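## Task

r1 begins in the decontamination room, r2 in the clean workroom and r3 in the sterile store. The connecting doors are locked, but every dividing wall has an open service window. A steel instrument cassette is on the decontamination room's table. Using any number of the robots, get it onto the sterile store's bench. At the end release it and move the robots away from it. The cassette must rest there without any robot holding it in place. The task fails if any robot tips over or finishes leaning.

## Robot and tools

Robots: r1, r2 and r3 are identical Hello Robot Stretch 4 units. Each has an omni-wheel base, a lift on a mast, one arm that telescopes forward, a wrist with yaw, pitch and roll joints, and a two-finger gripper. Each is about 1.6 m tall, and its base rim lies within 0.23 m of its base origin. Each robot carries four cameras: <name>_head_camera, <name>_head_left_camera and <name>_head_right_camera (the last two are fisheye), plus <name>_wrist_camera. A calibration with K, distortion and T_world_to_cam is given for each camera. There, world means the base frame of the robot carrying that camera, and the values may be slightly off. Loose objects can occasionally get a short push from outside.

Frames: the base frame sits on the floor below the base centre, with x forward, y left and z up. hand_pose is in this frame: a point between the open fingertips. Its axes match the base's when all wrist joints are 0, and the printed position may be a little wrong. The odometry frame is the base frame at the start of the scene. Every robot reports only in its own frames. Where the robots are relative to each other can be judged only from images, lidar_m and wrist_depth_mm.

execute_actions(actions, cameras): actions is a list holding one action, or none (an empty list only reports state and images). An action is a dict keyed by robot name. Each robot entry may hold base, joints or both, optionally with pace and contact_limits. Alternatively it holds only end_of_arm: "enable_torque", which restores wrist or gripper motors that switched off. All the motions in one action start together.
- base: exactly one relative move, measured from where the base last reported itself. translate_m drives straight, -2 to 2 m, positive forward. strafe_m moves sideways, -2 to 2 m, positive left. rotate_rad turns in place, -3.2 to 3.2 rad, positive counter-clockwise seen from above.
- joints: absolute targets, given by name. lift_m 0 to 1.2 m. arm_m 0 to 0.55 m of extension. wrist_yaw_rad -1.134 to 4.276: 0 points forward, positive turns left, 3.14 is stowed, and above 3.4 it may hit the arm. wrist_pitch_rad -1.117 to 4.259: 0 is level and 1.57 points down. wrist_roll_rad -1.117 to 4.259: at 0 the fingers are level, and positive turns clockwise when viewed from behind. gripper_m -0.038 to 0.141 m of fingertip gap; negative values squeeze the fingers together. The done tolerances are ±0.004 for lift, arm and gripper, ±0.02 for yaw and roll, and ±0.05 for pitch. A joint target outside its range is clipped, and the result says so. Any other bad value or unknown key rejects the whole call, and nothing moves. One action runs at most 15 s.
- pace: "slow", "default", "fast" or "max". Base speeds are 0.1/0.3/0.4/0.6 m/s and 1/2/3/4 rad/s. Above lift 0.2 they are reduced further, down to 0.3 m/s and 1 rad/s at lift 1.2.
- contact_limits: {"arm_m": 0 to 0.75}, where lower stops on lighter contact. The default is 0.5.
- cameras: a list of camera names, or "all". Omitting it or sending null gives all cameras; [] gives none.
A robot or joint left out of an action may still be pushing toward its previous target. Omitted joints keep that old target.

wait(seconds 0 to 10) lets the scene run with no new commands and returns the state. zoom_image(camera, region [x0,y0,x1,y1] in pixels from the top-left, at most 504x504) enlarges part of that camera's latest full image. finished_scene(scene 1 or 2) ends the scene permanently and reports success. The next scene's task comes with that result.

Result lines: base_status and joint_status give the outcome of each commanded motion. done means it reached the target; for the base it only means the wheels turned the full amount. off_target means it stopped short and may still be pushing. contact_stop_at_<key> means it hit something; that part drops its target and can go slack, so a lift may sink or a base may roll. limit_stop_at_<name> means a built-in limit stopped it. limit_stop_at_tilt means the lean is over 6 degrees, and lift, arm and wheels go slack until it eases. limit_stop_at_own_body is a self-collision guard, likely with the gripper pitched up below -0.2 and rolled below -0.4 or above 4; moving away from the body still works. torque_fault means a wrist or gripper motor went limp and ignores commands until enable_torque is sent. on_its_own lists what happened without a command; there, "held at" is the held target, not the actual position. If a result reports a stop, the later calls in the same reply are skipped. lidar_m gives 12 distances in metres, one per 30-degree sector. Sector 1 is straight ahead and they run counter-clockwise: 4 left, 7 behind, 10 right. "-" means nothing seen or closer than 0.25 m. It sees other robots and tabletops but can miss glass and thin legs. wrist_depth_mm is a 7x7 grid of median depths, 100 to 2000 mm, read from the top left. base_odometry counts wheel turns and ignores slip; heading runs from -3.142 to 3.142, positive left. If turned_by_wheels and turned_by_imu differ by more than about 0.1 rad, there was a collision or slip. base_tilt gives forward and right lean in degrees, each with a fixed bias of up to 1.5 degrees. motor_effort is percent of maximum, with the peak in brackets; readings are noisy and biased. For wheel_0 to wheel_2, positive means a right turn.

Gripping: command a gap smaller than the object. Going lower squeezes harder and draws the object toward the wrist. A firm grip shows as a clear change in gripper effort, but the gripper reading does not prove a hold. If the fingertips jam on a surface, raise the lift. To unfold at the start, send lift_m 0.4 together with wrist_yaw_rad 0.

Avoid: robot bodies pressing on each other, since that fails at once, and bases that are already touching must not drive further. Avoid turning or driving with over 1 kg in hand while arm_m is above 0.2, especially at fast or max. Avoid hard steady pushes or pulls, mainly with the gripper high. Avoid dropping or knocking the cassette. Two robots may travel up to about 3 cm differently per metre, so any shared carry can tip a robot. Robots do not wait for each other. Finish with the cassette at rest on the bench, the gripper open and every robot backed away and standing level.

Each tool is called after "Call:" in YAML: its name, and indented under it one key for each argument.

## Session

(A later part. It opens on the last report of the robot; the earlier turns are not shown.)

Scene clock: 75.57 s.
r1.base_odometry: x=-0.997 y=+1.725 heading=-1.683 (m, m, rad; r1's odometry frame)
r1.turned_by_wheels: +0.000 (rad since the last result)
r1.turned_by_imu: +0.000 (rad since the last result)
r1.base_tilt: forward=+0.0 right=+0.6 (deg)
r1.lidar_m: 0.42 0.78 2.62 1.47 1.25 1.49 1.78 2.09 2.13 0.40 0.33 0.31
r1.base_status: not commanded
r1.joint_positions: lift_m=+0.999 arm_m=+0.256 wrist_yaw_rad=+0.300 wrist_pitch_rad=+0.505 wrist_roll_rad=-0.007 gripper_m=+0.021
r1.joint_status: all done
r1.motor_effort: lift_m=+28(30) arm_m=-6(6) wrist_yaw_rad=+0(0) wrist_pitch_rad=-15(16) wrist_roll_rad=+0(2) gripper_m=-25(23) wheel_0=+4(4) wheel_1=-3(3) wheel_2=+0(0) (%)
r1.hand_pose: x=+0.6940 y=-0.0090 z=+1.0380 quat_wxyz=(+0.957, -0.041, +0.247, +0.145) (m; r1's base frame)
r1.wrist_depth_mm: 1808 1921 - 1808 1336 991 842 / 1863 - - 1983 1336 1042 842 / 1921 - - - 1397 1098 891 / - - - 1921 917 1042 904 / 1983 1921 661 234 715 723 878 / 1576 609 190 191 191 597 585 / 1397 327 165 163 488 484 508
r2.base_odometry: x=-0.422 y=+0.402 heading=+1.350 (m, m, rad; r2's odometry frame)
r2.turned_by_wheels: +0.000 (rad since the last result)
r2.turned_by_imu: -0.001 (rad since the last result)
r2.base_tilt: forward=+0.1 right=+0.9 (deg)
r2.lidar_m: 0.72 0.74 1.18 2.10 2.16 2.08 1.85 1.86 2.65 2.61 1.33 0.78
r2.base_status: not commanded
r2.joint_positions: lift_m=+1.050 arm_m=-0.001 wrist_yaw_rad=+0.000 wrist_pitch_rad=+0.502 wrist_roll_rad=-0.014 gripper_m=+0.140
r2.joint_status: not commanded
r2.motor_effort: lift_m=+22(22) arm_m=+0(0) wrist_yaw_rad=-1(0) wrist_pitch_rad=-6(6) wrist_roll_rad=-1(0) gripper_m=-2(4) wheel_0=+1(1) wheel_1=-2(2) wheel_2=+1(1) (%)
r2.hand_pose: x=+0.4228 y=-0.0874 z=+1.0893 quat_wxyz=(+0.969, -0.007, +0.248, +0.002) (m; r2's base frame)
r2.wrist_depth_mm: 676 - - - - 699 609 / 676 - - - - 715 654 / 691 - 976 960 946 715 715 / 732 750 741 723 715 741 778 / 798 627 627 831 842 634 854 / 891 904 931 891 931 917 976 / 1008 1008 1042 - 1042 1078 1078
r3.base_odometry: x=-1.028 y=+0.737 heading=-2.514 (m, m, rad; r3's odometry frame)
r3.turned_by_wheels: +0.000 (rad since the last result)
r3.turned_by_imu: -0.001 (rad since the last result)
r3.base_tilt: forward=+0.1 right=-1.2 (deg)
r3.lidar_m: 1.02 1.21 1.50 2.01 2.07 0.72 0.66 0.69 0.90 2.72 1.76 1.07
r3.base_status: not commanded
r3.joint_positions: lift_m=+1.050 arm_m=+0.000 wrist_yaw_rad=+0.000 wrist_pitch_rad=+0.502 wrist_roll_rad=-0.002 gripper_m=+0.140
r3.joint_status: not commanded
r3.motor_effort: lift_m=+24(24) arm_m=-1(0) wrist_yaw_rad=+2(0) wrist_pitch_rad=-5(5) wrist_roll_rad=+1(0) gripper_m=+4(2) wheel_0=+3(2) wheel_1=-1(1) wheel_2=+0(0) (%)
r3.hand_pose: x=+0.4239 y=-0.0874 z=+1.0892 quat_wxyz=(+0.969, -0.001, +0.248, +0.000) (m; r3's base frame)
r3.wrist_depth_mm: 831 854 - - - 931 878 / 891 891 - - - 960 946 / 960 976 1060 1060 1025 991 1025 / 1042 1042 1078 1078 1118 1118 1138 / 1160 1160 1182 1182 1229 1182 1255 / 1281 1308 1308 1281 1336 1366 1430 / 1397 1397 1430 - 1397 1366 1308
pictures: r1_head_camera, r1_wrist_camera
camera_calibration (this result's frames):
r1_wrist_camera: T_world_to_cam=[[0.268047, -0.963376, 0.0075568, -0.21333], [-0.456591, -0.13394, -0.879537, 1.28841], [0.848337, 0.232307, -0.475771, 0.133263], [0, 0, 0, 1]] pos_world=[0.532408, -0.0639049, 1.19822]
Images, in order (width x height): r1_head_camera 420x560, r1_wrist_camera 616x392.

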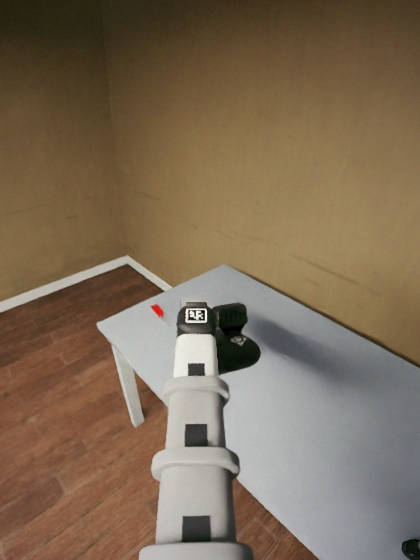

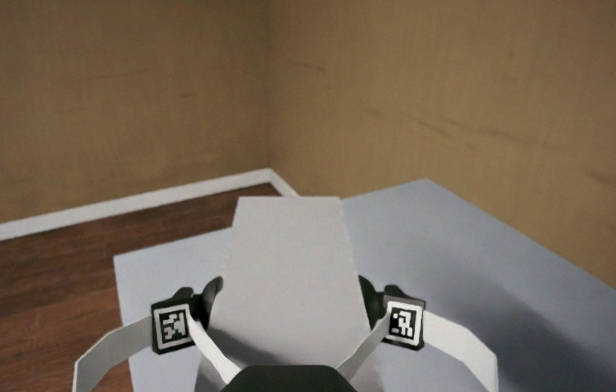

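Held; light. Turn to the window.

Call:
execute_actions:
  actions:
    - {"r1":{"base":{"rotate_rad":2.36},"joints":{"arm_m":0.0,"wrist_yaw_rad":0}}}
  cameras: []

Call:
execute_actions:
  actions:
    - {"r1":{"base":{"translate_m":0.6}}}
  cameras: ["r1_wrist_camera","r1_head_camera","r2_head_camera"]

Scene clock: 83.67 s.
r1.base_odometry: x=-0.997 y=+1.725 heading=+0.676 (m, m, rad; r1's odometry frame)
r1.turned_by_wheels: +2.359 (rad since the last result)
r1.turned_by_imu: +2.322 (rad since the last result)
r1.base_tilt: forward=+0.1 right=+0.6 (deg)
r1.lidar_m: 0.49 1.59 2.16 2.12 0.46 0.35 0.32 0.38 0.53 2.62 1.98 1.33
r1.base_status: done
r1.joint_positions: lift_m=+0.999 arm_m=+0.001 wrist_yaw_rad=+0.000 wrist_pitch_rad=+0.505 wrist_roll_rad=-0.007 gripper_m=+0.021
r1.joint_status: all done
r1.motor_effort: lift_m=+28(28) arm_m=-6(8) wrist_yaw_rad=-2(8) wrist_pitch_rad=-15(16) wrist_roll_rad=-2(3) gripper_m=-25(25) wheel_0=-4(8) wheel_1=-3(7) wheel_2=-2(8) (%)
r1.hand_pose: x=+0.4245 y=-0.0874 z=+1.0380 quat_wxyz=(+0.968, -0.004, +0.250, +0.001) (m; r1's base frame)
r1.wrist_depth_mm: 1160 1138 1182 - - - 1182 / 1205 1229 1229 1255 - - 1229 / 1308 1308 1308 1308 1336 1308 1281 / 1397 1430 1397 1397 1430 1366 1397 / 1576 1537 1499 234 1537 1537 1499 / 1576 1618 195 191 191 1576 1618 / 1366 741 165 163 1336 1336 1397
r2.base_odometry: x=-0.422 y=+0.402 heading=+1.350 (m, m, rad; r2's odometry frame)
r2.turned_by_wheels: +0.000 (rad since the last result)
r2.turned_by_imu: -0.002 (rad since the last result)
r2.base_tilt: forward=+0.1 right=+0.9 (deg)
r2.lidar_m: 0.71 0.74 1.18 2.11 2.17 2.07 1.87 1.87 2.67 2.61 1.31 0.78
r2.base_status: not commanded
r2.joint_positions: lift_m=+1.050 arm_m=-0.001 wrist_yaw_rad=+0.000 wrist_pitch_rad=+0.502 wrist_roll_rad=-0.014 gripper_m=+0.140
r2.joint_status: not commanded
r2.motor_effort: lift_m=+22(22) arm_m=+0(0) wrist_yaw_rad=-1(1) wrist_pitch_rad=-6(8) wrist_roll_rad=+0(0) gripper_m=-2(0) wheel_0=+1(1) wheel_1=-2(2) wheel_2=+1(1) (%)
r2.hand_pose: x=+0.4228 y=-0.0874 z=+1.0893 quat_wxyz=(+0.969, -0.007, +0.248, +0.002) (m; r2's base frame)
r2.wrist_depth_mm: 668 - - - - 699 615 / 668 - - - - 707 654 / 699 - 976 976 946 732 715 / 741 741 741 723 715 741 788 / 798 634 640 842 854 634 866 / 904 891 917 891 931 904 960 / 1025 1008 1008 - 1042 1060 1098
r3.base_odometry: x=-1.028 y=+0.737 heading=-2.514 (m, m, rad; r3's odometry frame)
r3.turned_by_wheels: +0.000 (rad since the last result)
r3.turned_by_imu: -0.002 (rad since the last result)
r3.base_tilt: forward=+0.0 right=-1.1 (deg)
r3.lidar_m: 1.00 1.19 1.49 2.01 2.07 0.72 0.66 0.68 0.92 2.72 1.73 1.07
r3.base_status: not commanded
r3.joint_positions: lift_m=+1.050 arm_m=+0.000 wrist_yaw_rad=+0.000 wrist_pitch_rad=+0.502 wrist_roll_rad=-0.002 gripper_m=+0.140
r3.joint_status: not commanded
r3.motor_effort: lift_m=+24(24) arm_m=-1(1) wrist_yaw_rad=+0(2) wrist_pitch_rad=-5(6) wrist_roll_rad=+0(0) gripper_m=-1(0) wheel_0=+2(2) wheel_1=-1(1) wheel_2=+0(1) (%)
r3.hand_pose: x=+0.4239 y=-0.0874 z=+1.0892 quat_wxyz=(+0.969, -0.001, +0.248, +0.000) (m; r3's base frame)
r3.wrist_depth_mm: 820 842 - - - 946 878 / 891 891 - - - 976 946 / 960 976 1060 1060 1025 1008 1025 / 1060 1060 1078 1078 1098 1118 1138 / 1160 1160 1160 1205 1205 1182 1255 / 1255 1281 1308 1281 1336 1366 1366 / 1397 1397 1397 - 1397 1336 1336
pictures: none
No camera images: the call's "cameras" was empty. Leave "cameras" out to get every camera's image.

Scene clock: 87.17 s.
r1.base_odometry: x=-0.529 y=+2.100 heading=+0.676 (m, m, rad; r1's odometry frame)
r1.turned_by_wheels: +0.000 (rad since the last result)
r1.turned_by_imu: -0.004 (rad since the last result)
r1.base_tilt: forward=+0.1 right=+0.7 (deg)
r1.lidar_m: 0.48 0.93 1.37 2.05 2.20 0.94 0.94 0.99 2.76 2.66 0.95 0.70
r1.base_status: done
r1.joint_positions: lift_m=+0.999 arm_m=+0.001 wrist_yaw_rad=+0.000 wrist_pitch_rad=+0.505 wrist_roll_rad=-0.007 gripper_m=+0.021
r1.joint_status: not commanded
r1.motor_effort: lift_m=+27(28) arm_m=-6(7) wrist_yaw_rad=-1(1) wrist_pitch_rad=-16(15) wrist_roll_rad=-1(2) gripper_m=-27(25) wheel_0=+1(7) wheel_1=+1(7) wheel_2=+1(11) (%)
r1.hand_pose: x=+0.4244 y=-0.0874 z=+1.0380 quat_wxyz=(+0.968, -0.004, +0.250, +0.001) (m; r1's base frame)
r1.wrist_depth_mm: 597 591 603 609 - - - / 627 640 634 647 - - - / 691 683 683 691 1863 - - / 750 750 732 699 707 715 723 / 809 809 768 234 609 621 615 / 891 854 191 192 192 866 891 / 976 559 165 163 946 931 960
r2.base_odometry: x=-0.422 y=+0.402 heading=+1.350 (m, m, rad; r2's odometry frame)
r2.turned_by_wheels: +0.000 (rad since the last result)
r2.turned_by_imu: -0.001 (rad since the last result)
r2.base_tilt: forward=+0.0 right=+0.9 (deg)
r2.lidar_m: 0.71 0.74 1.18 2.11 2.18 2.08 1.88 1.87 2.65 2.61 1.34 0.77
r2.base_status: not commanded
r2.joint_positions: lift_m=+1.050 arm_m=-0.001 wrist_yaw_rad=+0.000 wrist_pitch_rad=+0.502 wrist_roll_rad=-0.014 gripper_m=+0.140
r2.joint_status: not commanded
r2.motor_effort: lift_m=+22(22) arm_m=+0(0) wrist_yaw_rad=-1(1) wrist_pitch_rad=-8(4) wrist_roll_rad=+0(1) gripper_m=-1(0) wheel_0=+1(1) wheel_1=-2(2) wheel_2=+1(1) (%)
r2.hand_pose: x=+0.4228 y=-0.0874 z=+1.0893 quat_wxyz=(+0.969, -0.007, +0.248, +0.002) (m; r2's base frame)
r2.wrist_depth_mm: 668 - - - - 699 609 / 668 - - - - 707 654 / 691 - 976 960 960 732 715 / 732 750 732 723 715 750 788 / 798 627 640 831 854 627 854 / 904 891 917 891 917 904 960 / 1008 1008 1008 - 1042 1078 1078
r3.base_odometry: x=-1.028 y=+0.737 heading=-2.514 (m, m, rad; r3's odometry frame)
r3.turned_by_wheels: +0.000 (rad since the last result)
r3.turned_by_imu: -0.001 (rad since the last result)
r3.base_tilt: forward=+0.0 right=-1.2 (deg)
r3.lidar_m: 0.99 1.19 1.52 2.01 2.07 0.72 0.66 0.69 0.91 2.73 1.75 1.07
r3.base_status: not commanded
r3.joint_positions: lift_m=+1.050 arm_m=+0.000 wrist_yaw_rad=+0.000 wrist_pitch_rad=+0.502 wrist_roll_rad=-0.002 gripper_m=+0.140
r3.joint_status: not commanded
r3.motor_effort: lift_m=+24(24) arm_m=+0(1) wrist_yaw_rad=+2(1) wrist_pitch_rad=-4(5) wrist_roll_rad=+0(0) gripper_m=+2(0) wheel_0=+2(2) wheel_1=-1(1) wheel_2=+0(1) (%)
r3.hand_pose: x=+0.4239 y=-0.0874 z=+1.0892 quat_wxyz=(+0.969, -0.001, +0.248, +0.000) (m; r3's base frame)
r3.wrist_depth_mm: 831 842 - - - 946 878 / 891 904 - - - 991 946 / 960 976 1060 1060 1025 991 1025 / 1060 1060 1078 1098 1098 1098 1138 / 1160 1182 1160 1205 1205 1160 1255 / 1255 1281 1308 1255 1336 1366 1397 / 1397 1397 1397 - 1397 1336 1336
pictures: r1_head_camera, r1_wrist_camera, r2_head_camera
camera_calibration (this result's frames):
r1_wrist_camera: T_world_to_cam=[[-0.0283907, -0.999568, 0.0075526, -0.093985], [-0.475777, 0.0068678, -0.879539, 1.1753], [0.879107, -0.0285641, -0.475767, 0.344331], [0, 0, 0, 1]] pos_world=[0.253809, -0.0921807, 1.19825]
Images, in order (width x height): r1_head_camera 420x560, r1_wrist_camera 616x392, r2_head_camera 420x560.

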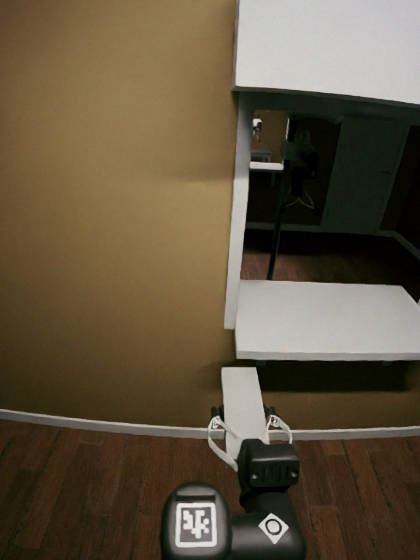

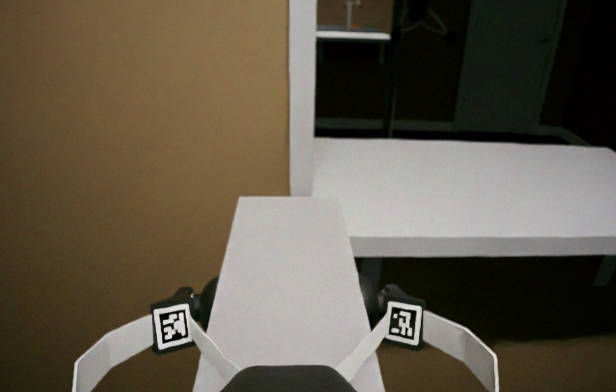

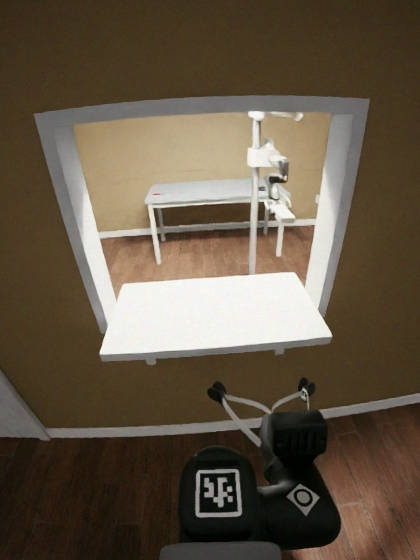

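Call:
execute_actions:
  actions:
    - {"r1":{"base":{"strafe_m":-0.28},"joints":{"lift_m":0.9}}}
  cameras: []

Call:
execute_actions:
  actions:
    - {"r1":{"base":{"translate_m":0.15},"joints":{"arm_m":0.37}}}
  cameras: []

Call:
execute_actions:
  actions:
    - {"r1":{"joints":{"lift_m":0.855},"pace":"slow"}}
  cameras: ["r1_wrist_camera","r2_wrist_camera","r2_head_camera"]

Scene clock: 101.17 s.
r1.base_odometry: x=-0.354 y=+1.882 heading=+0.677 (m, m, rad; r1's odometry frame)
r1.turned_by_wheels: +0.000 (rad since the last result)
r1.turned_by_imu: -0.001 (rad since the last result)
r1.base_tilt: forward=-0.1 right=+0.6 (deg)
r1.lidar_m: 0.53 0.74 1.35 2.32 2.50 0.97 0.94 1.00 2.42 2.38 0.94 0.66
r1.base_status: done
r1.joint_positions: lift_m=+0.900 arm_m=+0.001 wrist_yaw_rad=+0.000 wrist_pitch_rad=+0.505 wrist_roll_rad=-0.007 gripper_m=+0.021
r1.joint_status: all done
r1.motor_effort: lift_m=+17(26) arm_m=-7(6) wrist_yaw_rad=+0(0) wrist_pitch_rad=-16(16) wrist_roll_rad=-1(1) gripper_m=-27(25) wheel_0=+1(9) wheel_1=+1(9) wheel_2=+1(1) (%)
r1.hand_pose: x=+0.4244 y=-0.0874 z=+0.9388 quat_wxyz=(+0.968, -0.003, +0.250, +0.001) (m; r1's base frame)
r1.wrist_depth_mm: 580 585 - - - - - / 609 634 - - - - - / 661 654 676 668 691 699 707 / 715 707 539 530 549 549 544 / 788 778 741 235 778 768 768 / 854 831 195 191 192 854 854 / 931 544 165 163 917 904 931
r2.base_odometry: x=-0.422 y=+0.402 heading=+1.350 (m, m, rad; r2's odometry frame)
r2.turned_by_wheels: +0.000 (rad since the last result)
r2.turned_by_imu: -0.002 (rad since the last result)
r2.base_tilt: forward=+0.0 right=+1.0 (deg)
r2.lidar_m: 0.70 0.74 1.17 2.12 2.16 2.09 1.87 1.86 2.65 2.61 1.32 0.76
r2.base_status: not commanded
r2.joint_positions: lift_m=+1.050 arm_m=-0.001 wrist_yaw_rad=+0.000 wrist_pitch_rad=+0.502 wrist_roll_rad=-0.014 gripper_m=+0.140
r2.joint_status: not commanded
r2.motor_effort: lift_m=+22(22) arm_m=+0(0) wrist_yaw_rad=-1(1) wrist_pitch_rad=-3(5) wrist_roll_rad=+1(1) gripper_m=-1(0) wheel_0=+1(1) wheel_1=-2(2) wheel_2=+1(0) (%)
r2.hand_pose: x=+0.4228 y=-0.0874 z=+1.0893 quat_wxyz=(+0.969, -0.007, +0.248, +0.002) (m; r2's base frame)
r2.wrist_depth_mm: 676 - - - - 707 609 / 668 - - - - 699 654 / 691 - 976 946 946 723 715 / 732 741 741 723 715 741 778 / 798 627 634 842 842 627 854 / 891 904 931 891 917 917 976 / 1025 1008 1025 - 1042 1078 1098
r3.base_odometry: x=-1.028 y=+0.737 heading=-2.514 (m, m, rad; r3's odometry frame)
r3.turned_by_wheels: +0.000 (rad since the last result)
r3.turned_by_imu: -0.002 (rad since the last result)
r3.base_tilt: forward=+0.0 right=-1.2 (deg)
r3.lidar_m: 1.00 1.18 1.52 2.01 2.08 0.73 0.66 0.67 0.92 2.72 1.73 1.06
r3.base_status: not commanded
r3.joint_positions: lift_m=+1.050 arm_m=+0.000 wrist_yaw_rad=+0.000 wrist_pitch_rad=+0.502 wrist_roll_rad=-0.002 gripper_m=+0.140
r3.joint_status: not commanded
r3.motor_effort: lift_m=+24(24) arm_m=-1(1) wrist_yaw_rad=+1(0) wrist_pitch_rad=-4(5) wrist_roll_rad=+0(0) gripper_m=+1(4) wheel_0=+2(2) wheel_1=-1(1) wheel_2=+0(0) (%)
r3.hand_pose: x=+0.4239 y=-0.0874 z=+1.0892 quat_wxyz=(+0.969, -0.001, +0.248, +0.000) (m; r3's base frame)
r3.wrist_depth_mm: 842 842 - - - 946 878 / 891 891 - - - 976 946 / 960 976 1060 1060 1025 1008 1025 / 1060 1060 1078 1098 1098 1118 1118 / 1160 1160 1160 1205 1205 1182 1229 / 1255 1281 1308 1255 1336 1397 1397 / 1366 1366 1397 - 1430 1336 1366
pictures: none
No camera images: the call's "cameras" was empty. Leave "cameras" out to get every camera's image.

Scene clock: 103.37 s.
r1.base_odometry: x=-0.237 y=+1.976 heading=+0.677 (m, m, rad; r1's odometry frame)
r1.turned_by_wheels: +0.000 (rad since the last result)
r1.turned_by_imu: -0.001 (rad since the last result)
r1.base_tilt: forward=+0.0 right=+0.6 (deg)
r1.lidar_m: 0.50 0.55 1.12 2.35 2.47 1.14 1.07 1.21 2.45 2.22 0.71 0.52
r1.base_status: done
r1.joint_positions: lift_m=+0.900 arm_m=+0.369 wrist_yaw_rad=+0.000 wrist_pitch_rad=+0.505 wrist_roll_rad=-0.007 gripper_m=+0.021
r1.joint_status: all done
r1.motor_effort: lift_m=+18(17) arm_m=+6(7) wrist_yaw_rad=-1(0) wrist_pitch_rad=-15(16) wrist_roll_rad=+0(0) gripper_m=-24(25) wheel_0=+2(6) wheel_1=+3(5) wheel_2=-1(10) (%)
r1.hand_pose: x=+0.7923 y=-0.0874 z=+0.9389 quat_wxyz=(+0.968, -0.004, +0.250, +0.001) (m; r1's base frame)
r1.wrist_depth_mm: - - - - - - - / - - - - - - - / - - - - - - - / - - - - - - - / 1808 382 353 235 389 389 389 / 309 310 191 191 192 315 317 / 266 215 165 163 259 259 274
r2.base_odometry: x=-0.422 y=+0.402 heading=+1.350 (m, m, rad; r2's odometry frame)
r2.turned_by_wheels: +0.000 (rad since the last result)
r2.turned_by_imu: -0.001 (rad since the last result)
r2.base_tilt: forward=+0.0 right=+1.0 (deg)
r2.lidar_m: 0.72 0.74 1.17 2.09 2.15 2.07 1.86 1.86 2.67 2.62 1.33 0.78
r2.base_status: not commanded
r2.joint_positions: lift_m=+1.050 arm_m=-0.001 wrist_yaw_rad=+0.000 wrist_pitch_rad=+0.502 wrist_roll_rad=-0.014 gripper_m=+0.140
r2.joint_status: not commanded
r2.motor_effort: lift_m=+22(22) arm_m=+0(0) wrist_yaw_rad=-1(1) wrist_pitch_rad=-5(5) wrist_roll_rad=-1(0) gripper_m=+0(0) wheel_0=+1(1) wheel_1=-2(1) wheel_2=+1(1) (%)
r2.hand_pose: x=+0.4228 y=-0.0874 z=+1.0893 quat_wxyz=(+0.969, -0.007, +0.248, +0.002) (m; r2's base frame)
r2.wrist_depth_mm: 683 - - - - 699 609 / 668 - - - - 707 647 / 691 - 991 904 842 723 707 / 732 750 732 732 723 741 778 / 788 634 640 842 854 627 854 / 917 891 917 904 917 904 960 / 1025 1025 1025 - 1042 1060 1078
r3.base_odometry: x=-1.028 y=+0.737 heading=-2.514 (m, m, rad; r3's odometry frame)
r3.turned_by_wheels: +0.000 (rad since the last result)
r3.turned_by_imu: -0.001 (rad since the last result)
r3.base_tilt: forward=+0.0 right=-1.1 (deg)
r3.lidar_m: 1.01 1.19 1.52 2.01 2.09 0.73 0.66 0.71 0.91 2.71 1.75 1.06
r3.base_status: not commanded
r3.joint_positions: lift_m=+1.050 arm_m=+0.000 wrist_yaw_rad=+0.000 wrist_pitch_rad=+0.502 wrist_roll_rad=-0.002 gripper_m=+0.140
r3.joint_status: not commanded
r3.motor_effort: lift_m=+24(24) arm_m=-1(0) wrist_yaw_rad=+0(2) wrist_pitch_rad=-4(5) wrist_roll_rad=+0(0) gripper_m=-1(0) wheel_0=+2(2) wheel_1=-1(1) wheel_2=-1(1) (%)
r3.hand_pose: x=+0.4239 y=-0.0874 z=+1.0892 quat_wxyz=(+0.969, -0.001, +0.248, +0.000) (m; r3's base frame)
r3.wrist_depth_mm: 831 854 - - - 946 878 / 891 904 - - - 960 946 / 960 976 1042 1060 1025 1008 1025 / 1060 1060 1078 1078 1098 1118 1118 / 1160 1160 1160 1182 1205 1182 1255 / 1255 1281 1308 1281 1336 1366 1397 / 1366 1397 1397 - 1397 1336 1336
pictures: none
No camera images: the call's "cameras" was empty. Leave "cameras" out to get every camera's image.

Scene clock: 104.60 s.
r1.base_odometry: x=-0.237 y=+1.976 heading=+0.677 (m, m, rad; r1's odometry frame)
r1.turned_by_wheels: +0.000 (rad since the last result)
r1.turned_by_imu: +0.000 (rad since the last result)
r1.base_tilt: forward=+0.1 right=+0.6 (deg)
r1.lidar_m: 0.50 0.56 1.13 2.34 2.48 1.10 1.08 1.19 2.46 2.25 0.72 0.53
r1.base_status: not commanded
r1.joint_positions: lift_m=+0.855 arm_m=+0.369 wrist_yaw_rad=+0.000 wrist_pitch_rad=+0.505 wrist_roll_rad=-0.007 gripper_m=+0.021
r1.joint_status: all done
r1.motor_effort: lift_m=+17(17) arm_m=+6(6) wrist_yaw_rad=-1(1) wrist_pitch_rad=-16(16) wrist_roll_rad=+0(2) gripper_m=-26(24) wheel_0=+2(2) wheel_1=+2(2) wheel_2=-1(1) (%)
r1.hand_pose: x=+0.7923 y=-0.0874 z=+0.8939 quat_wxyz=(+0.968, -0.004, +0.250, +0.001) (m; r1's base frame)
r1.wrist_depth_mm: - - - - - - - / - - - - - - - / - - - - - - - / - 389 392 394 397 402 404 / 301 307 286 234 314 317 312 / 248 251 190 191 192 256 254 / 216 190 166 163 209 209 -
r2.base_odometry: x=-0.422 y=+0.402 heading=+1.350 (m, m, rad; r2's odometry frame)
r2.turned_by_wheels: +0.000 (rad since the last result)
r2.turned_by_imu: +0.000 (rad since the last result)
r2.base_tilt: forward=+0.0 right=+0.9 (deg)
r2.lidar_m: 0.71 0.74 1.18 2.11 2.16 2.09 1.87 1.86 2.66 2.62 1.33 0.78
r2.base_status: not commanded
r2.joint_positions: lift_m=+1.050 arm_m=-0.001 wrist_yaw_rad=+0.000 wrist_pitch_rad=+0.502 wrist_roll_rad=-0.014 gripper_m=+0.140
r2.joint_status: not commanded
r2.motor_effort: lift_m=+22(22) arm_m=+0(0) wrist_yaw_rad=-1(0) wrist_pitch_rad=-8(7) wrist_roll_rad=+1(1) gripper_m=-2(2) wheel_0=+1(1) wheel_1=-1(2) wheel_2=+1(1) (%)
r2.hand_pose: x=+0.4228 y=-0.0874 z=+1.0893 quat_wxyz=(+0.969, -0.007, +0.248, +0.002) (m; r2's base frame)
r2.wrist_depth_mm: 676 - - - - 699 609 / 668 - - - - 707 647 / 691 - 991 960 878 723 715 / 741 750 741 732 707 750 778 / 798 634 634 842 854 634 866 / 891 891 931 891 917 917 960 / 1025 1025 1008 - 1042 1098 1078
r3.base_odometry: x=-1.028 y=+0.737 heading=-2.514 (m, m, rad; r3's odometry frame)
r3.turned_by_wheels: +0.000 (rad since the last result)
r3.turned_by_imu: -0.001 (rad since the last result)
r3.base_tilt: forward=+0.1 right=-1.1 (deg)
r3.lidar_m: 0.99 1.20 1.52 2.01 2.08 0.73 0.67 0.69 0.90 2.70 1.73 1.07
r3.base_status: not commanded
r3.joint_positions: lift_m=+1.050 arm_m=+0.000 wrist_yaw_rad=+0.000 wrist_pitch_rad=+0.502 wrist_roll_rad=-0.002 gripper_m=+0.140
r3.joint_status: not commanded
r3.motor_effort: lift_m=+24(24) arm_m=-1(0) wrist_yaw_rad=+1(1) wrist_pitch_rad=-4(5) wrist_roll_rad=+0(0) gripper_m=+1(1) wheel_0=+2(2) wheel_1=-1(1) wheel_2=+0(0) (%)
r3.hand_pose: x=+0.4239 y=-0.0874 z=+1.0892 quat_wxyz=(+0.969, -0.001, +0.248, +0.000) (m; r3's base frame)
r3.wrist_depth_mm: 831 854 - - - 946 866 / 891 904 - - - 976 946 / 976 976 1060 1060 1025 1008 1025 / 1042 1060 1098 1098 1098 1118 1118 / 1160 1160 1182 1205 1229 1182 1255 / 1281 1281 1308 1255 1336 1366 1366 / 1397 1397 1397 - 1397 1336 1336
pictures: r1_wrist_camera, r2_head_camera, r2_wrist_camera
camera_calibration (this result's frames):
r1_wrist_camera: T_world_to_cam=[[-0.0281348, -0.999576, 0.00755157, -0.0825907], [-0.475745, 0.00674581, -0.879557, 1.22354], [0.879133, -0.0283388, -0.475733, -0.0476478], [0, 0, 0, 1]] pos_world=[0.62166, -0.0921597, 1.05413]
r2_wrist_camera: T_world_to_cam=[[0.0651899, -0.997625, -0.0222272, -0.0756115], [-0.516367, -0.0146649, -0.856242, 1.1942], [0.853882, 0.0672958, -0.516097, 0.438232], [0, 0, 0, 1]] pos_world=[0.247375, -0.0874103, 1.24701]
Images, in order (width x height): r1_wrist_camera 616x392, r2_head_camera 420x560, r2_wrist_camera 616x392.

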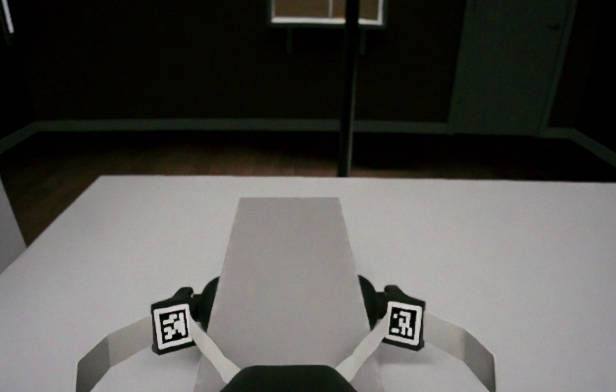

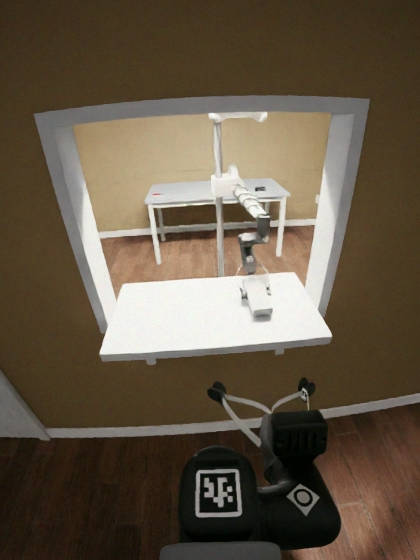

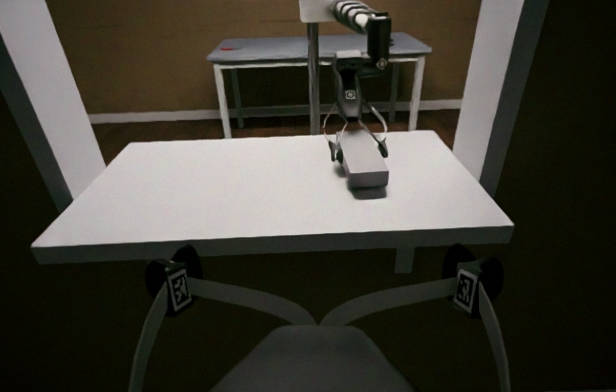

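Depth was 370 at grip, 397 now: 13 mm more.

Call:
execute_actions:
  actions:
    - {"r1":{"joints":{"lift_m":0.843},"pace":"slow"}}
  cameras: []

Call:
execute_actions:
  actions:
    - {"r1":{"joints":{"gripper_m":0.14}},"r2":{"base":{"translate_m":0.15},"joints":{"lift_m":0.95}}}
  cameras: []

Call:
execute_actions:
  actions:
    - {"r1":{"joints":{"arm_m":0,"lift_m":0.9},"base":{"translate_m":-0.2}}}
  cameras: ["r2_wrist_camera","r2_head_camera"]

Scene clock: 115.13 s.
r1.base_odometry: x=-0.237 y=+1.976 heading=+0.677 (m, m, rad; r1's odometry frame)
r1.turned_by_wheels: +0.000 (rad since the last result)
r1.turned_by_imu: +0.000 (rad since the last result)
r1.base_tilt: forward=+0.0 right=+0.7 (deg)
r1.lidar_m: 0.51 0.57 1.09 2.33 2.47 1.13 1.05 1.20 2.47 2.24 0.72 0.54
r1.base_status: not commanded
r1.joint_positions: lift_m=+0.843 arm_m=+0.369 wrist_yaw_rad=+0.000 wrist_pitch_rad=+0.505 wrist_roll_rad=-0.007 gripper_m=+0.021
r1.joint_status: all done
r1.motor_effort: lift_m=+17(17) arm_m=+6(6) wrist_yaw_rad=+0(2) wrist_pitch_rad=-15(16) wrist_roll_rad=-3(2) gripper_m=-27(24) wheel_0=+2(2) wheel_1=+2(2) wheel_2=-1(1) (%)
r1.hand_pose: x=+0.7923 y=-0.0874 z=+0.8819 quat_wxyz=(+0.968, -0.004, +0.250, +0.001) (m; r1's base frame)
r1.wrist_depth_mm: - - - - - - - / - - - - - - - / - - - - - - - / - 366 366 370 375 375 377 / 283 287 267 235 293 293 293 / 232 235 191 191 191 238 238 / 202 183 165 163 196 196 -
r2.base_odometry: x=-0.422 y=+0.402 heading=+1.350 (m, m, rad; r2's odometry frame)
r2.turned_by_wheels: +0.000 (rad since the last result)
r2.turned_by_imu: -0.001 (rad since the last result)
r2.base_tilt: forward=+0.0 right=+1.0 (deg)
r2.lidar_m: 0.71 0.73 1.18 2.11 2.16 2.07 1.85 1.89 2.65 2.62 1.34 0.79
r2.base_status: not commanded
r2.joint_positions: lift_m=+1.050 arm_m=-0.001 wrist_yaw_rad=+0.000 wrist_pitch_rad=+0.502 wrist_roll_rad=-0.014 gripper_m=+0.140
r2.joint_status: not commanded
r2.motor_effort: lift_m=+22(22) arm_m=+0(0) wrist_yaw_rad=-1(1) wrist_pitch_rad=-5(6) wrist_roll_rad=+1(1) gripper_m=-2(2) wheel_0=+1(1) wheel_1=-2(1) wheel_2=+1(1) (%)
r2.hand_pose: x=+0.4228 y=-0.0874 z=+1.0893 quat_wxyz=(+0.969, -0.007, +0.248, +0.002) (m; r2's base frame)
r2.wrist_depth_mm: 676 - - - - 699 609 / 668 - - - - 707 654 / 691 - 976 960 904 723 715 / 732 741 741 723 715 750 778 / 798 627 640 842 854 634 866 / 917 891 931 891 917 904 946 / 1025 1025 1025 - 1042 1060 1078
r3.base_odometry: x=-1.028 y=+0.737 heading=-2.514 (m, m, rad; r3's odometry frame)
r3.turned_by_wheels: +0.000 (rad since the last result)
r3.turned_by_imu: -0.002 (rad since the last result)
r3.base_tilt: forward=+0.1 right=-1.1 (deg)
r3.lidar_m: 0.99 1.19 1.52 2.02 2.07 0.72 0.66 0.68 0.91 2.72 1.76 1.07
r3.base_status: not commanded
r3.joint_positions: lift_m=+1.050 arm_m=+0.000 wrist_yaw_rad=+0.000 wrist_pitch_rad=+0.502 wrist_roll_rad=-0.002 gripper_m=+0.140
r3.joint_status: not commanded
r3.motor_effort: lift_m=+24(24) arm_m=-1(0) wrist_yaw_rad=+1(1) wrist_pitch_rad=-5(4) wrist_roll_rad=+0(0) gripper_m=+0(2) wheel_0=+2(2) wheel_1=-1(1) wheel_2=-1(0) (%)
r3.hand_pose: x=+0.4239 y=-0.0874 z=+1.0892 quat_wxyz=(+0.969, -0.001, +0.248, +0.000) (m; r3's base frame)
r3.wrist_depth_mm: 831 854 - - - 931 878 / 878 904 - - - 976 946 / 976 976 1060 1060 1025 991 1025 / 1042 1060 1078 1098 1118 1118 1118 / 1160 1160 1138 1182 1205 1160 1255 / 1281 1308 1308 1255 1336 1366 1430 / 1397 1430 1397 - 1397 1336 1336
pictures: none
No camera images: the call's "cameras" was empty. Leave "cameras" out to get every camera's image.

Scene clock: 117.30 s.
r1.base_odometry: x=-0.237 y=+1.976 heading=+0.677 (m, m, rad; r1's odometry frame)
r1.turned_by_wheels: +0.000 (rad since the last result)
r1.turned_by_imu: +0.000 (rad since the last result)
r1.base_tilt: forward=+0.1 right=+0.5 (deg)
r1.lidar_m: 0.51 0.53 1.09 2.32 2.47 1.14 1.09 1.18 2.47 2.21 0.74 0.53
r1.base_status: not commanded
r1.joint_positions: lift_m=+0.843 arm_m=+0.369 wrist_yaw_rad=+0.000 wrist_pitch_rad=+0.502 wrist_roll_rad=-0.007 gripper_m=+0.140
r1.joint_status: all done
r1.motor_effort: lift_m=+17(17) arm_m=+6(6) wrist_yaw_rad=-1(0) wrist_pitch_rad=-5(15) wrist_roll_rad=-1(2) gripper_m=+1(26) wheel_0=+3(2) wheel_1=+2(2) wheel_2=-1(1) (%)
r1.hand_pose: x=+0.7928 y=-0.0874 z=+0.8828 quat_wxyz=(+0.969, -0.004, +0.248, +0.001) (m; r1's base frame)
r1.wrist_depth_mm: - - - - - - - / - - - - - - - / - - - - - - - / - 373 375 310 379 384 384 / 289 291 271 244 297 298 297 / 236 207 206 200 217 234 242 / 204 200 169 155 206 204 -
r2.base_odometry: x=-0.389 y=+0.549 heading=+1.350 (m, m, rad; r2's odometry frame)
r2.turned_by_wheels: +0.000 (rad since the last result)
r2.turned_by_imu: -0.001 (rad since the last result)
r2.base_tilt: forward=+0.0 right=+0.9 (deg)
r2.lidar_m: 0.57 0.60 0.98 2.12 2.19 2.25 2.10 2.03 2.78 2.60 1.09 0.60
r2.base_status: done
r2.joint_positions: lift_m=+0.950 arm_m=-0.001 wrist_yaw_rad=+0.000 wrist_pitch_rad=+0.502 wrist_roll_rad=-0.014 gripper_m=+0.140
r2.joint_status: all done
r2.motor_effort: lift_m=+16(20) arm_m=+0(0) wrist_yaw_rad=-1(1) wrist_pitch_rad=-5(6) wrist_roll_rad=+2(1) gripper_m=-2(1) wheel_0=-1(5) wheel_1=-1(4) wheel_2=+1(8) (%)
r2.hand_pose: x=+0.4228 y=-0.0874 z=+0.9897 quat_wxyz=(+0.969, -0.007, +0.248, +0.002) (m; r2's base frame)
r2.wrist_depth_mm: - - - - - - 480 / - - - - - - 517 / 661 741 723 699 647 640 544 / 559 544 544 535 525 521 580 / 455 455 452 455 459 445 640 / 699 691 715 683 707 707 741 / 778 788 778 - 809 831 854
r3.base_odometry: x=-1.028 y=+0.737 heading=-2.514 (m, m, rad; r3's odometry frame)
r3.turned_by_wheels: +0.000 (rad since the last result)
r3.turned_by_imu: -0.001 (rad since the last result)
r3.base_tilt: forward=+0.0 right=-1.2 (deg)
r3.lidar_m: 1.00 1.18 1.50 1.99 2.07 0.73 0.65 0.70 0.91 2.72 1.74 1.07
r3.base_status: not commanded
r3.joint_positions: lift_m=+1.050 arm_m=+0.000 wrist_yaw_rad=+0.000 wrist_pitch_rad=+0.502 wrist_roll_rad=-0.002 gripper_m=+0.140
r3.joint_status: not commanded
r3.motor_effort: lift_m=+24(24) arm_m=-1(0) wrist_yaw_rad=+2(2) wrist_pitch_rad=-4(6) wrist_roll_rad=-1(0) gripper_m=+1(1) wheel_0=+2(2) wheel_1=-1(1) wheel_2=+0(0) (%)
r3.hand_pose: x=+0.4239 y=-0.0874 z=+1.0892 quat_wxyz=(+0.969, -0.001, +0.248, +0.000) (m; r3's base frame)
r3.wrist_depth_mm: 831 842 - - - 931 878 / 878 904 - - - 960 931 / 960 976 1042 1060 1025 976 1025 / 1042 1098 1060 1098 1098 1118 1118 / 1138 1160 1160 1182 1205 1205 1255 / 1255 1281 1308 1255 1308 1366 1397 / 1366 1397 1397 - 1397 1336 1336
pictures: none
No camera images: the call's "cameras" was empty. Leave "cameras" out to get every camera's image.

Scene clock: 119.50 s.
r1.base_odometry: x=-0.393 y=+1.851 heading=+0.677 (m, m, rad; r1's odometry frame)
r1.turned_by_wheels: +0.000 (rad since the last result)
r1.turned_by_imu: +0.001 (rad since the last result)
r1.base_tilt: forward=+0.1 right=+0.5 (deg)
r1.lidar_m: 0.71 0.79 1.43 2.34 2.50 0.90 0.88 0.95 2.44 2.39 1.23 0.75
r1.base_status: done
r1.joint_positions: lift_m=+0.900 arm_m=+0.001 wrist_yaw_rad=+0.000 wrist_pitch_rad=+0.502 wrist_roll_rad=-0.007 gripper_m=+0.140
r1.joint_status: all done
r1.motor_effort: lift_m=+26(27) arm_m=-7(7) wrist_yaw_rad=-1(1) wrist_pitch_rad=-6(7) wrist_roll_rad=-1(2) gripper_m=-1(1) wheel_0=-2(6) wheel_1=-1(8) wheel_2=+0(11) (%)
r1.hand_pose: x=+0.4249 y=-0.0875 z=+0.9389 quat_wxyz=(+0.969, -0.003, +0.248, +0.001) (m; r1's base frame)
r1.wrist_depth_mm: 627 627 - - - - - / 661 676 - - - - - / 715 707 683 676 691 715 732 / 768 759 768 768 778 759 585 / 854 842 842 820 842 831 831 / 917 208 904 904 866 904 931 / 991 991 976 155 976 1008 991
r2.base_odometry: x=-0.389 y=+0.549 heading=+1.350 (m, m, rad; r2's odometry frame)
r2.turned_by_wheels: +0.000 (rad since the last result)
r2.turned_by_imu: -0.001 (rad since the last result)
r2.base_tilt: forward=+0.0 right=+1.0 (deg)
r2.lidar_m: 0.57 0.58 0.97 2.12 2.17 2.21 2.10 2.03 2.77 2.60 1.12 0.62
r2.base_status: not commanded
r2.joint_positions: lift_m=+0.950 arm_m=-0.001 wrist_yaw_rad=+0.000 wrist_pitch_rad=+0.502 wrist_roll_rad=-0.014 gripper_m=+0.140
r2.joint_status: not commanded
r2.motor_effort: lift_m=+16(17) arm_m=+0(0) wrist_yaw_rad=-1(1) wrist_pitch_rad=-6(7) wrist_roll_rad=+1(1) gripper_m=-2(0) wheel_0=-1(0) wheel_1=-1(1) wheel_2=+1(1) (%)
r2.hand_pose: x=+0.4228 y=-0.0874 z=+0.9897 quat_wxyz=(+0.969, -0.007, +0.248, +0.002) (m; r2's base frame)
r2.wrist_depth_mm: - - - - - - 480 / - - - - - - 512 / 668 732 715 707 661 647 549 / 564 554 544 530 521 517 580 / 452 455 452 455 459 449 549 / 691 691 707 683 707 707 741 / 778 788 778 - 798 820 842
r3.base_odometry: x=-1.028 y=+0.737 heading=-2.514 (m, m, rad; r3's odometry frame)
r3.turned_by_wheels: +0.000 (rad since the last result)
r3.turned_by_imu: -0.001 (rad since the last result)
r3.base_tilt: forward=+0.1 right=-1.1 (deg)
r3.lidar_m: 1.00 1.19 1.52 1.98 2.08 0.71 0.66 0.68 0.91 2.72 1.76 1.07
r3.base_status: not commanded
r3.joint_positions: lift_m=+1.050 arm_m=+0.000 wrist_yaw_rad=+0.000 wrist_pitch_rad=+0.502 wrist_roll_rad=-0.002 gripper_m=+0.140
r3.joint_status: not commanded
r3.motor_effort: lift_m=+24(24) arm_m=+0(1) wrist_yaw_rad=+2(2) wrist_pitch_rad=-5(5) wrist_roll_rad=+0(0) gripper_m=+0(1) wheel_0=+2(2) wheel_1=-1(1) wheel_2=+0(0) (%)
r3.hand_pose: x=+0.4239 y=-0.0874 z=+1.0892 quat_wxyz=(+0.969, -0.001, +0.248, +0.000) (m; r3's base frame)
r3.wrist_depth_mm: 842 854 - - - 946 878 / 891 891 - - - 976 946 / 960 991 1060 1060 1025 1008 1042 / 1042 1060 1078 1098 1098 1118 1118 / 1160 1160 1138 1182 1205 1182 1255 / 1255 1281 1336 1281 1308 1366 1397 / 1430 1397 1397 - 1430 1336 1308
pictures: r2_head_camera, r2_wrist_camera
camera_calibration (this result's frames):
r2_wrist_camera: T_world_to_cam=[[0.0651883, -0.997625, -0.0222317, -0.0778197], [-0.516424, -0.0146647, -0.856207, 1.1089], [0.853848, 0.0672956, -0.516154, 0.386905], [0, 0, 0, 1]] pos_world=[0.247377, -0.0874103, 1.14742]
Images, in order (width x height): r2_head_camera 420x560, r2_wrist_camera 616x392.

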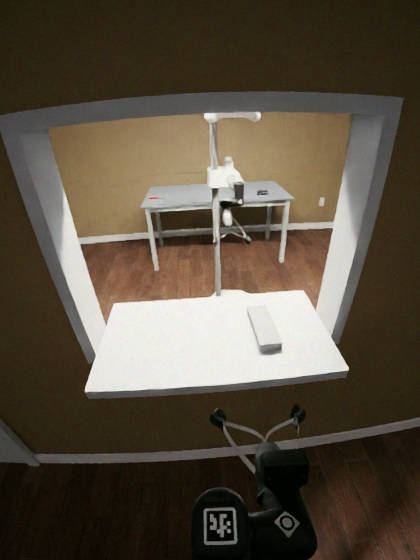

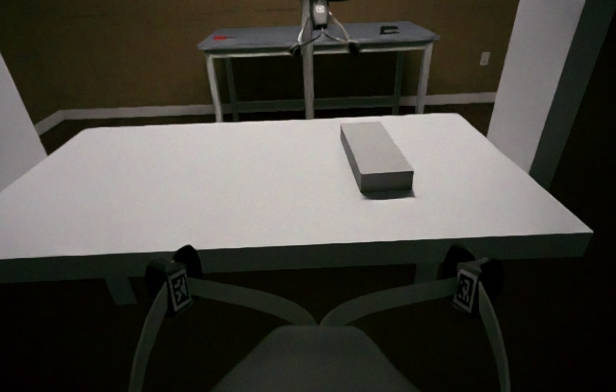

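Call:
execute_actions:
  actions:
    - {"r2":{"base":{"strafe_m":-0.1},"joints":{"wrist_yaw_rad":0.14,"arm_m":0.38,"lift_m":0.92}}}
  cameras: ["r2_wrist_camera","r1_wrist_camera"]

Scene clock: 128.70 s.
r1.base_odometry: x=-0.393 y=+1.851 heading=+0.677 (m, m, rad; r1's odometry frame)
r1.turned_by_wheels: +0.000 (rad since the last result)
r1.turned_by_imu: +0.000 (rad since the last result)
r1.base_tilt: forward=+0.0 right=+0.6 (deg)
r1.lidar_m: 0.68 0.77 1.43 2.34 2.50 0.92 0.88 0.96 2.44 2.39 1.22 0.75
r1.base_status: not commanded
r1.joint_positions: lift_m=+0.900 arm_m=+0.001 wrist_yaw_rad=+0.000 wrist_pitch_rad=+0.502 wrist_roll_rad=-0.007 gripper_m=+0.140
r1.joint_status: not commanded
r1.motor_effort: lift_m=+26(26) arm_m=-6(6) wrist_yaw_rad=-1(0) wrist_pitch_rad=-6(5) wrist_roll_rad=-2(1) gripper_m=+2(1) wheel_0=-1(2) wheel_1=-1(1) wheel_2=+0(0) (%)
r1.hand_pose: x=+0.4249 y=-0.0875 z=+0.9389 quat_wxyz=(+0.969, -0.003, +0.248, +0.001) (m; r1's base frame)
r1.wrist_depth_mm: 627 627 - - - - - / 661 668 - - - - - / 715 707 683 676 699 707 732 / 778 768 778 768 768 768 591 / 842 842 842 831 831 842 842 / 917 208 904 904 854 891 917 / 1025 991 976 155 1008 991 991
r2.base_odometry: x=-0.292 y=+0.527 heading=+1.350 (m, m, rad; r2's odometry frame)
r2.turned_by_wheels: +0.000 (rad since the last result)
r2.turned_by_imu: -0.002 (rad since the last result)
r2.base_tilt: forward=+0.1 right=+0.9 (deg)
r2.lidar_m: 0.57 0.59 0.99 2.22 2.27 2.23 2.10 2.18 2.65 2.51 1.10 0.62
r2.base_status: done
r2.joint_positions: lift_m=+0.920 arm_m=+0.379 wrist_yaw_rad=+0.140 wrist_pitch_rad=+0.502 wrist_roll_rad=-0.014 gripper_m=+0.140
r2.joint_status: all done
r2.motor_effort: lift_m=+17(16) arm_m=+8(12) wrist_yaw_rad=-1(6) wrist_pitch_rad=-5(7) wrist_roll_rad=+1(1) gripper_m=-2(3) wheel_0=-1(6) wheel_1=+0(8) wheel_2=+1(1) (%)
r2.hand_pose: x=+0.8121 y=-0.0513 z=+0.9596 quat_wxyz=(+0.966, -0.024, +0.247, +0.069) (m; r2's base frame)
r2.wrist_depth_mm: - - - - - - - / - - - - - - - / - - - - - - - / 500 492 - - - - - / 394 389 384 351 362 370 384 / 329 314 300 277 265 291 309 / 281 277 282 - 248 267 267
r3.base_odometry: x=-1.028 y=+0.737 heading=-2.514 (m, m, rad; r3's odometry frame)
r3.turned_by_wheels: +0.000 (rad since the last result)
r3.turned_by_imu: -0.002 (rad since the last result)
r3.base_tilt: forward=+0.1 right=-1.2 (deg)
r3.lidar_m: 1.00 1.20 1.51 2.01 2.08 0.72 0.67 0.69 0.92 2.72 1.72 1.07
r3.base_status: not commanded
r3.joint_positions: lift_m=+1.050 arm_m=+0.000 wrist_yaw_rad=+0.000 wrist_pitch_rad=+0.502 wrist_roll_rad=-0.002 gripper_m=+0.140
r3.joint_status: not commanded
r3.motor_effort: lift_m=+24(24) arm_m=-1(0) wrist_yaw_rad=+3(2) wrist_pitch_rad=-5(6) wrist_roll_rad=+0(1) gripper_m=+4(0) wheel_0=+2(2) wheel_1=-1(1) wheel_2=+0(0) (%)
r3.hand_pose: x=+0.4239 y=-0.0874 z=+1.0892 quat_wxyz=(+0.969, -0.001, +0.248, +0.000) (m; r3's base frame)
r3.wrist_depth_mm: 831 842 - - - 946 878 / 904 891 - - - 976 946 / 976 976 1060 1060 1008 1008 1042 / 1060 1078 1060 1078 1098 1118 1098 / 1138 1160 1160 1205 1205 1182 1229 / 1255 1281 1308 1281 1308 1366 1430 / 1397 1397 1397 - 1397 1336 1336
pictures: r1_wrist_camera, r2_wrist_camera
camera_calibration (this result's frames):
r1_wrist_camera: T_world_to_cam=[[-0.0285535, -0.999564, 0.00746394, -0.0931059], [-0.473034, 0.00693392, -0.881017, 1.08858], [0.880582, -0.0286868, -0.473026, 0.293562], [0, 0, 0, 1]] pos_world=[0.253769, -0.0921921, 1.09861]
r2_wrist_camera: T_world_to_cam=[[0.203662, -0.978789, -0.0222347, -0.179317], [-0.509374, -0.0865387, -0.856183, 1.27536], [0.836098, 0.185697, -0.516195, 0.0570695], [0, 0, 0, 1]] pos_world=[0.638438, -0.0757438, 1.11741]
Images, in order (width x height): r1_wrist_camera 616x392, r2_wrist_camera 616x392.

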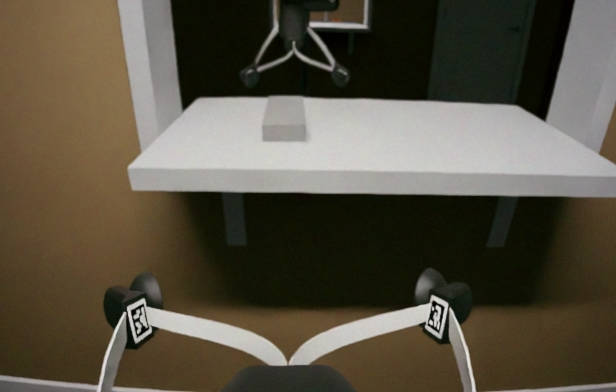

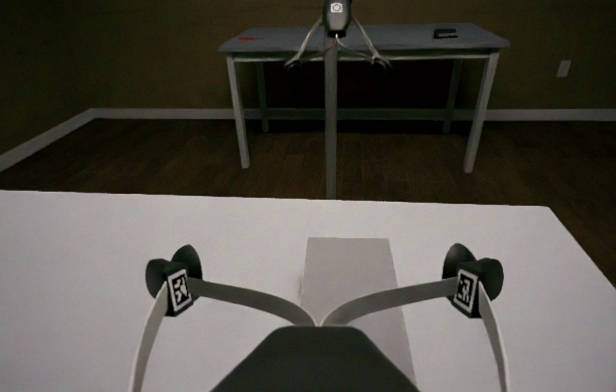

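Call:
execute_actions:
  actions:
    - {"r2":{"base":{"strafe_m":-0.018},"joints":{"wrist_yaw_rad":0.1,"lift_m":0.853},"pace":"slow"}}
  cameras: ["r2_wrist_camera","r1_wrist_camera"]

Scene clock: 142.17 s.
r1.base_odometry: x=-0.393 y=+1.851 heading=+0.677 (m, m, rad; r1's odometry frame)
r1.turned_by_wheels: +0.000 (rad since the last result)
r1.turned_by_imu: +0.000 (rad since the last result)
r1.base_tilt: forward=+0.0 right=+0.6 (deg)
r1.lidar_m: 0.71 0.79 1.41 2.34 2.49 0.93 0.87 0.95 2.42 2.38 1.24 0.75
r1.base_status: not commanded
r1.joint_positions: lift_m=+0.900 arm_m=+0.001 wrist_yaw_rad=+0.000 wrist_pitch_rad=+0.502 wrist_roll_rad=-0.007 gripper_m=+0.140
r1.joint_status: not commanded
r1.motor_effort: lift_m=+26(26) arm_m=-7(6) wrist_yaw_rad=+0(0) wrist_pitch_rad=-6(6) wrist_roll_rad=+0(1) gripper_m=-2(2) wheel_0=-2(2) wheel_1=-1(1) wheel_2=+0(0) (%)
r1.hand_pose: x=+0.4249 y=-0.0875 z=+0.9389 quat_wxyz=(+0.969, -0.003, +0.248, +0.001) (m; r1's base frame)
r1.wrist_depth_mm: 627 627 - 904 - - - / 661 661 - - - - - / 707 707 683 668 699 707 723 / 768 768 768 768 768 768 597 / 842 820 831 842 820 820 831 / 931 208 904 904 878 891 917 / 1008 991 976 155 991 991 991
r2.base_odometry: x=-0.274 y=+0.523 heading=+1.350 (m, m, rad; r2's odometry frame)
r2.turned_by_wheels: +0.000 (rad since the last result)
r2.turned_by_imu: -0.001 (rad since the last result)
r2.base_tilt: forward=+0.1 right=+0.9 (deg)
r2.lidar_m: 0.57 0.59 0.98 2.23 2.28 2.23 2.10 2.18 2.62 2.49 1.11 0.63
r2.base_status: done
r2.joint_positions: lift_m=+0.853 arm_m=+0.379 wrist_yaw_rad=+0.100 wrist_pitch_rad=+0.502 wrist_roll_rad=-0.014 gripper_m=+0.140
r2.joint_status: all done
r2.motor_effort: lift_m=+16(16) arm_m=+8(8) wrist_yaw_rad=-1(4) wrist_pitch_rad=-5(7) wrist_roll_rad=+1(1) gripper_m=-3(2) wheel_0=+0(6) wheel_1=-2(5) wheel_2=+1(0) (%)
r2.hand_pose: x=+0.8099 y=-0.0616 z=+0.8927 quat_wxyz=(+0.967, -0.019, +0.248, +0.050) (m; r2's base frame)
r2.wrist_depth_mm: - - - - - - - / - - - - - - - / - - - - - - - / 362 353 351 286 340 334 349 / 289 285 271 229 273 271 267 / 241 230 196 185 202 213 226 / 205 202 196 - 197 196 196
r3.base_odometry: x=-1.028 y=+0.737 heading=-2.514 (m, m, rad; r3's odometry frame)
r3.turned_by_wheels: +0.000 (rad since the last result)
r3.turned_by_imu: -0.002 (rad since the last result)
r3.base_tilt: forward=+0.0 right=-1.1 (deg)
r3.lidar_m: 0.99 1.19 1.51 2.02 2.07 0.70 0.66 0.69 0.89 2.70 1.75 1.06
r3.base_status: not commanded
r3.joint_positions: lift_m=+1.050 arm_m=+0.000 wrist_yaw_rad=+0.000 wrist_pitch_rad=+0.502 wrist_roll_rad=-0.002 gripper_m=+0.140
r3.joint_status: not commanded
r3.motor_effort: lift_m=+24(24) arm_m=+0(1) wrist_yaw_rad=+2(1) wrist_pitch_rad=-5(6) wrist_roll_rad=+0(0) gripper_m=+0(0) wheel_0=+2(2) wheel_1=-1(1) wheel_2=+0(0) (%)
r3.hand_pose: x=+0.4239 y=-0.0874 z=+1.0892 quat_wxyz=(+0.969, -0.001, +0.248, +0.000) (m; r3's base frame)
r3.wrist_depth_mm: 831 854 - - - 931 878 / 904 891 - - - 976 946 / 960 976 1042 1060 1025 1008 1025 / 1060 1078 1078 1078 1098 1118 1138 / 1160 1160 1138 1182 1229 1160 1255 / 1255 1281 1308 1255 1336 1397 1366 / 1397 1397 1397 - 1397 1366 1308
pictures: r1_wrist_camera, r2_wrist_camera
camera_calibration (this result's frames):
r1_wrist_camera: T_world_to_cam=[[-0.0285535, -0.999564, 0.00746387, -0.0931058], [-0.473034, 0.00693401, -0.881017, 1.08858], [0.880582, -0.0286868, -0.473026, 0.293562], [0, 0, 0, 1]] pos_world=[0.253769, -0.0921921, 1.09861]
r2_wrist_camera: T_world_to_cam=[[0.164697, -0.986094, -0.0222347, -0.159398], [-0.512405, -0.0662763, -0.856183, 1.21968], [0.842802, 0.152404, -0.516195, 0.0188049], [0, 0, 0, 1]] pos_world=[0.635372, -0.0792116, 1.05043]
Images, in order (width x height): r1_wrist_camera 616x392, r2_wrist_camera 616x392.

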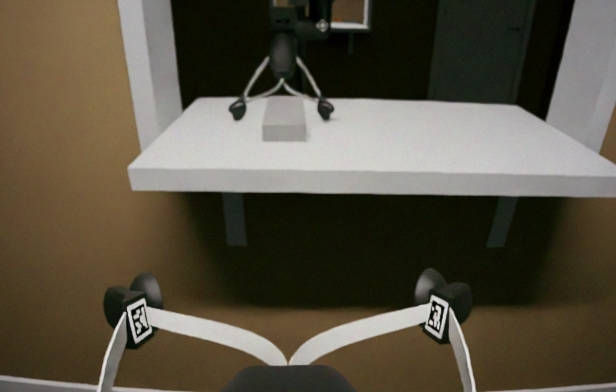

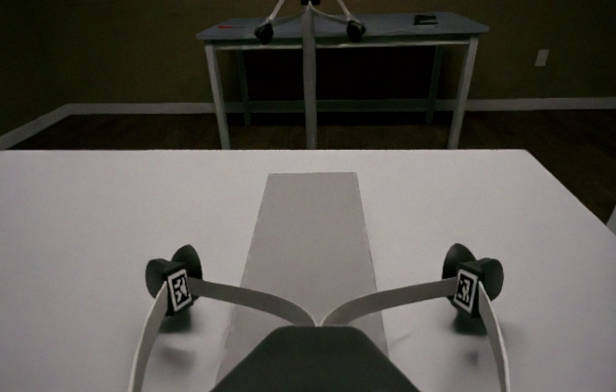

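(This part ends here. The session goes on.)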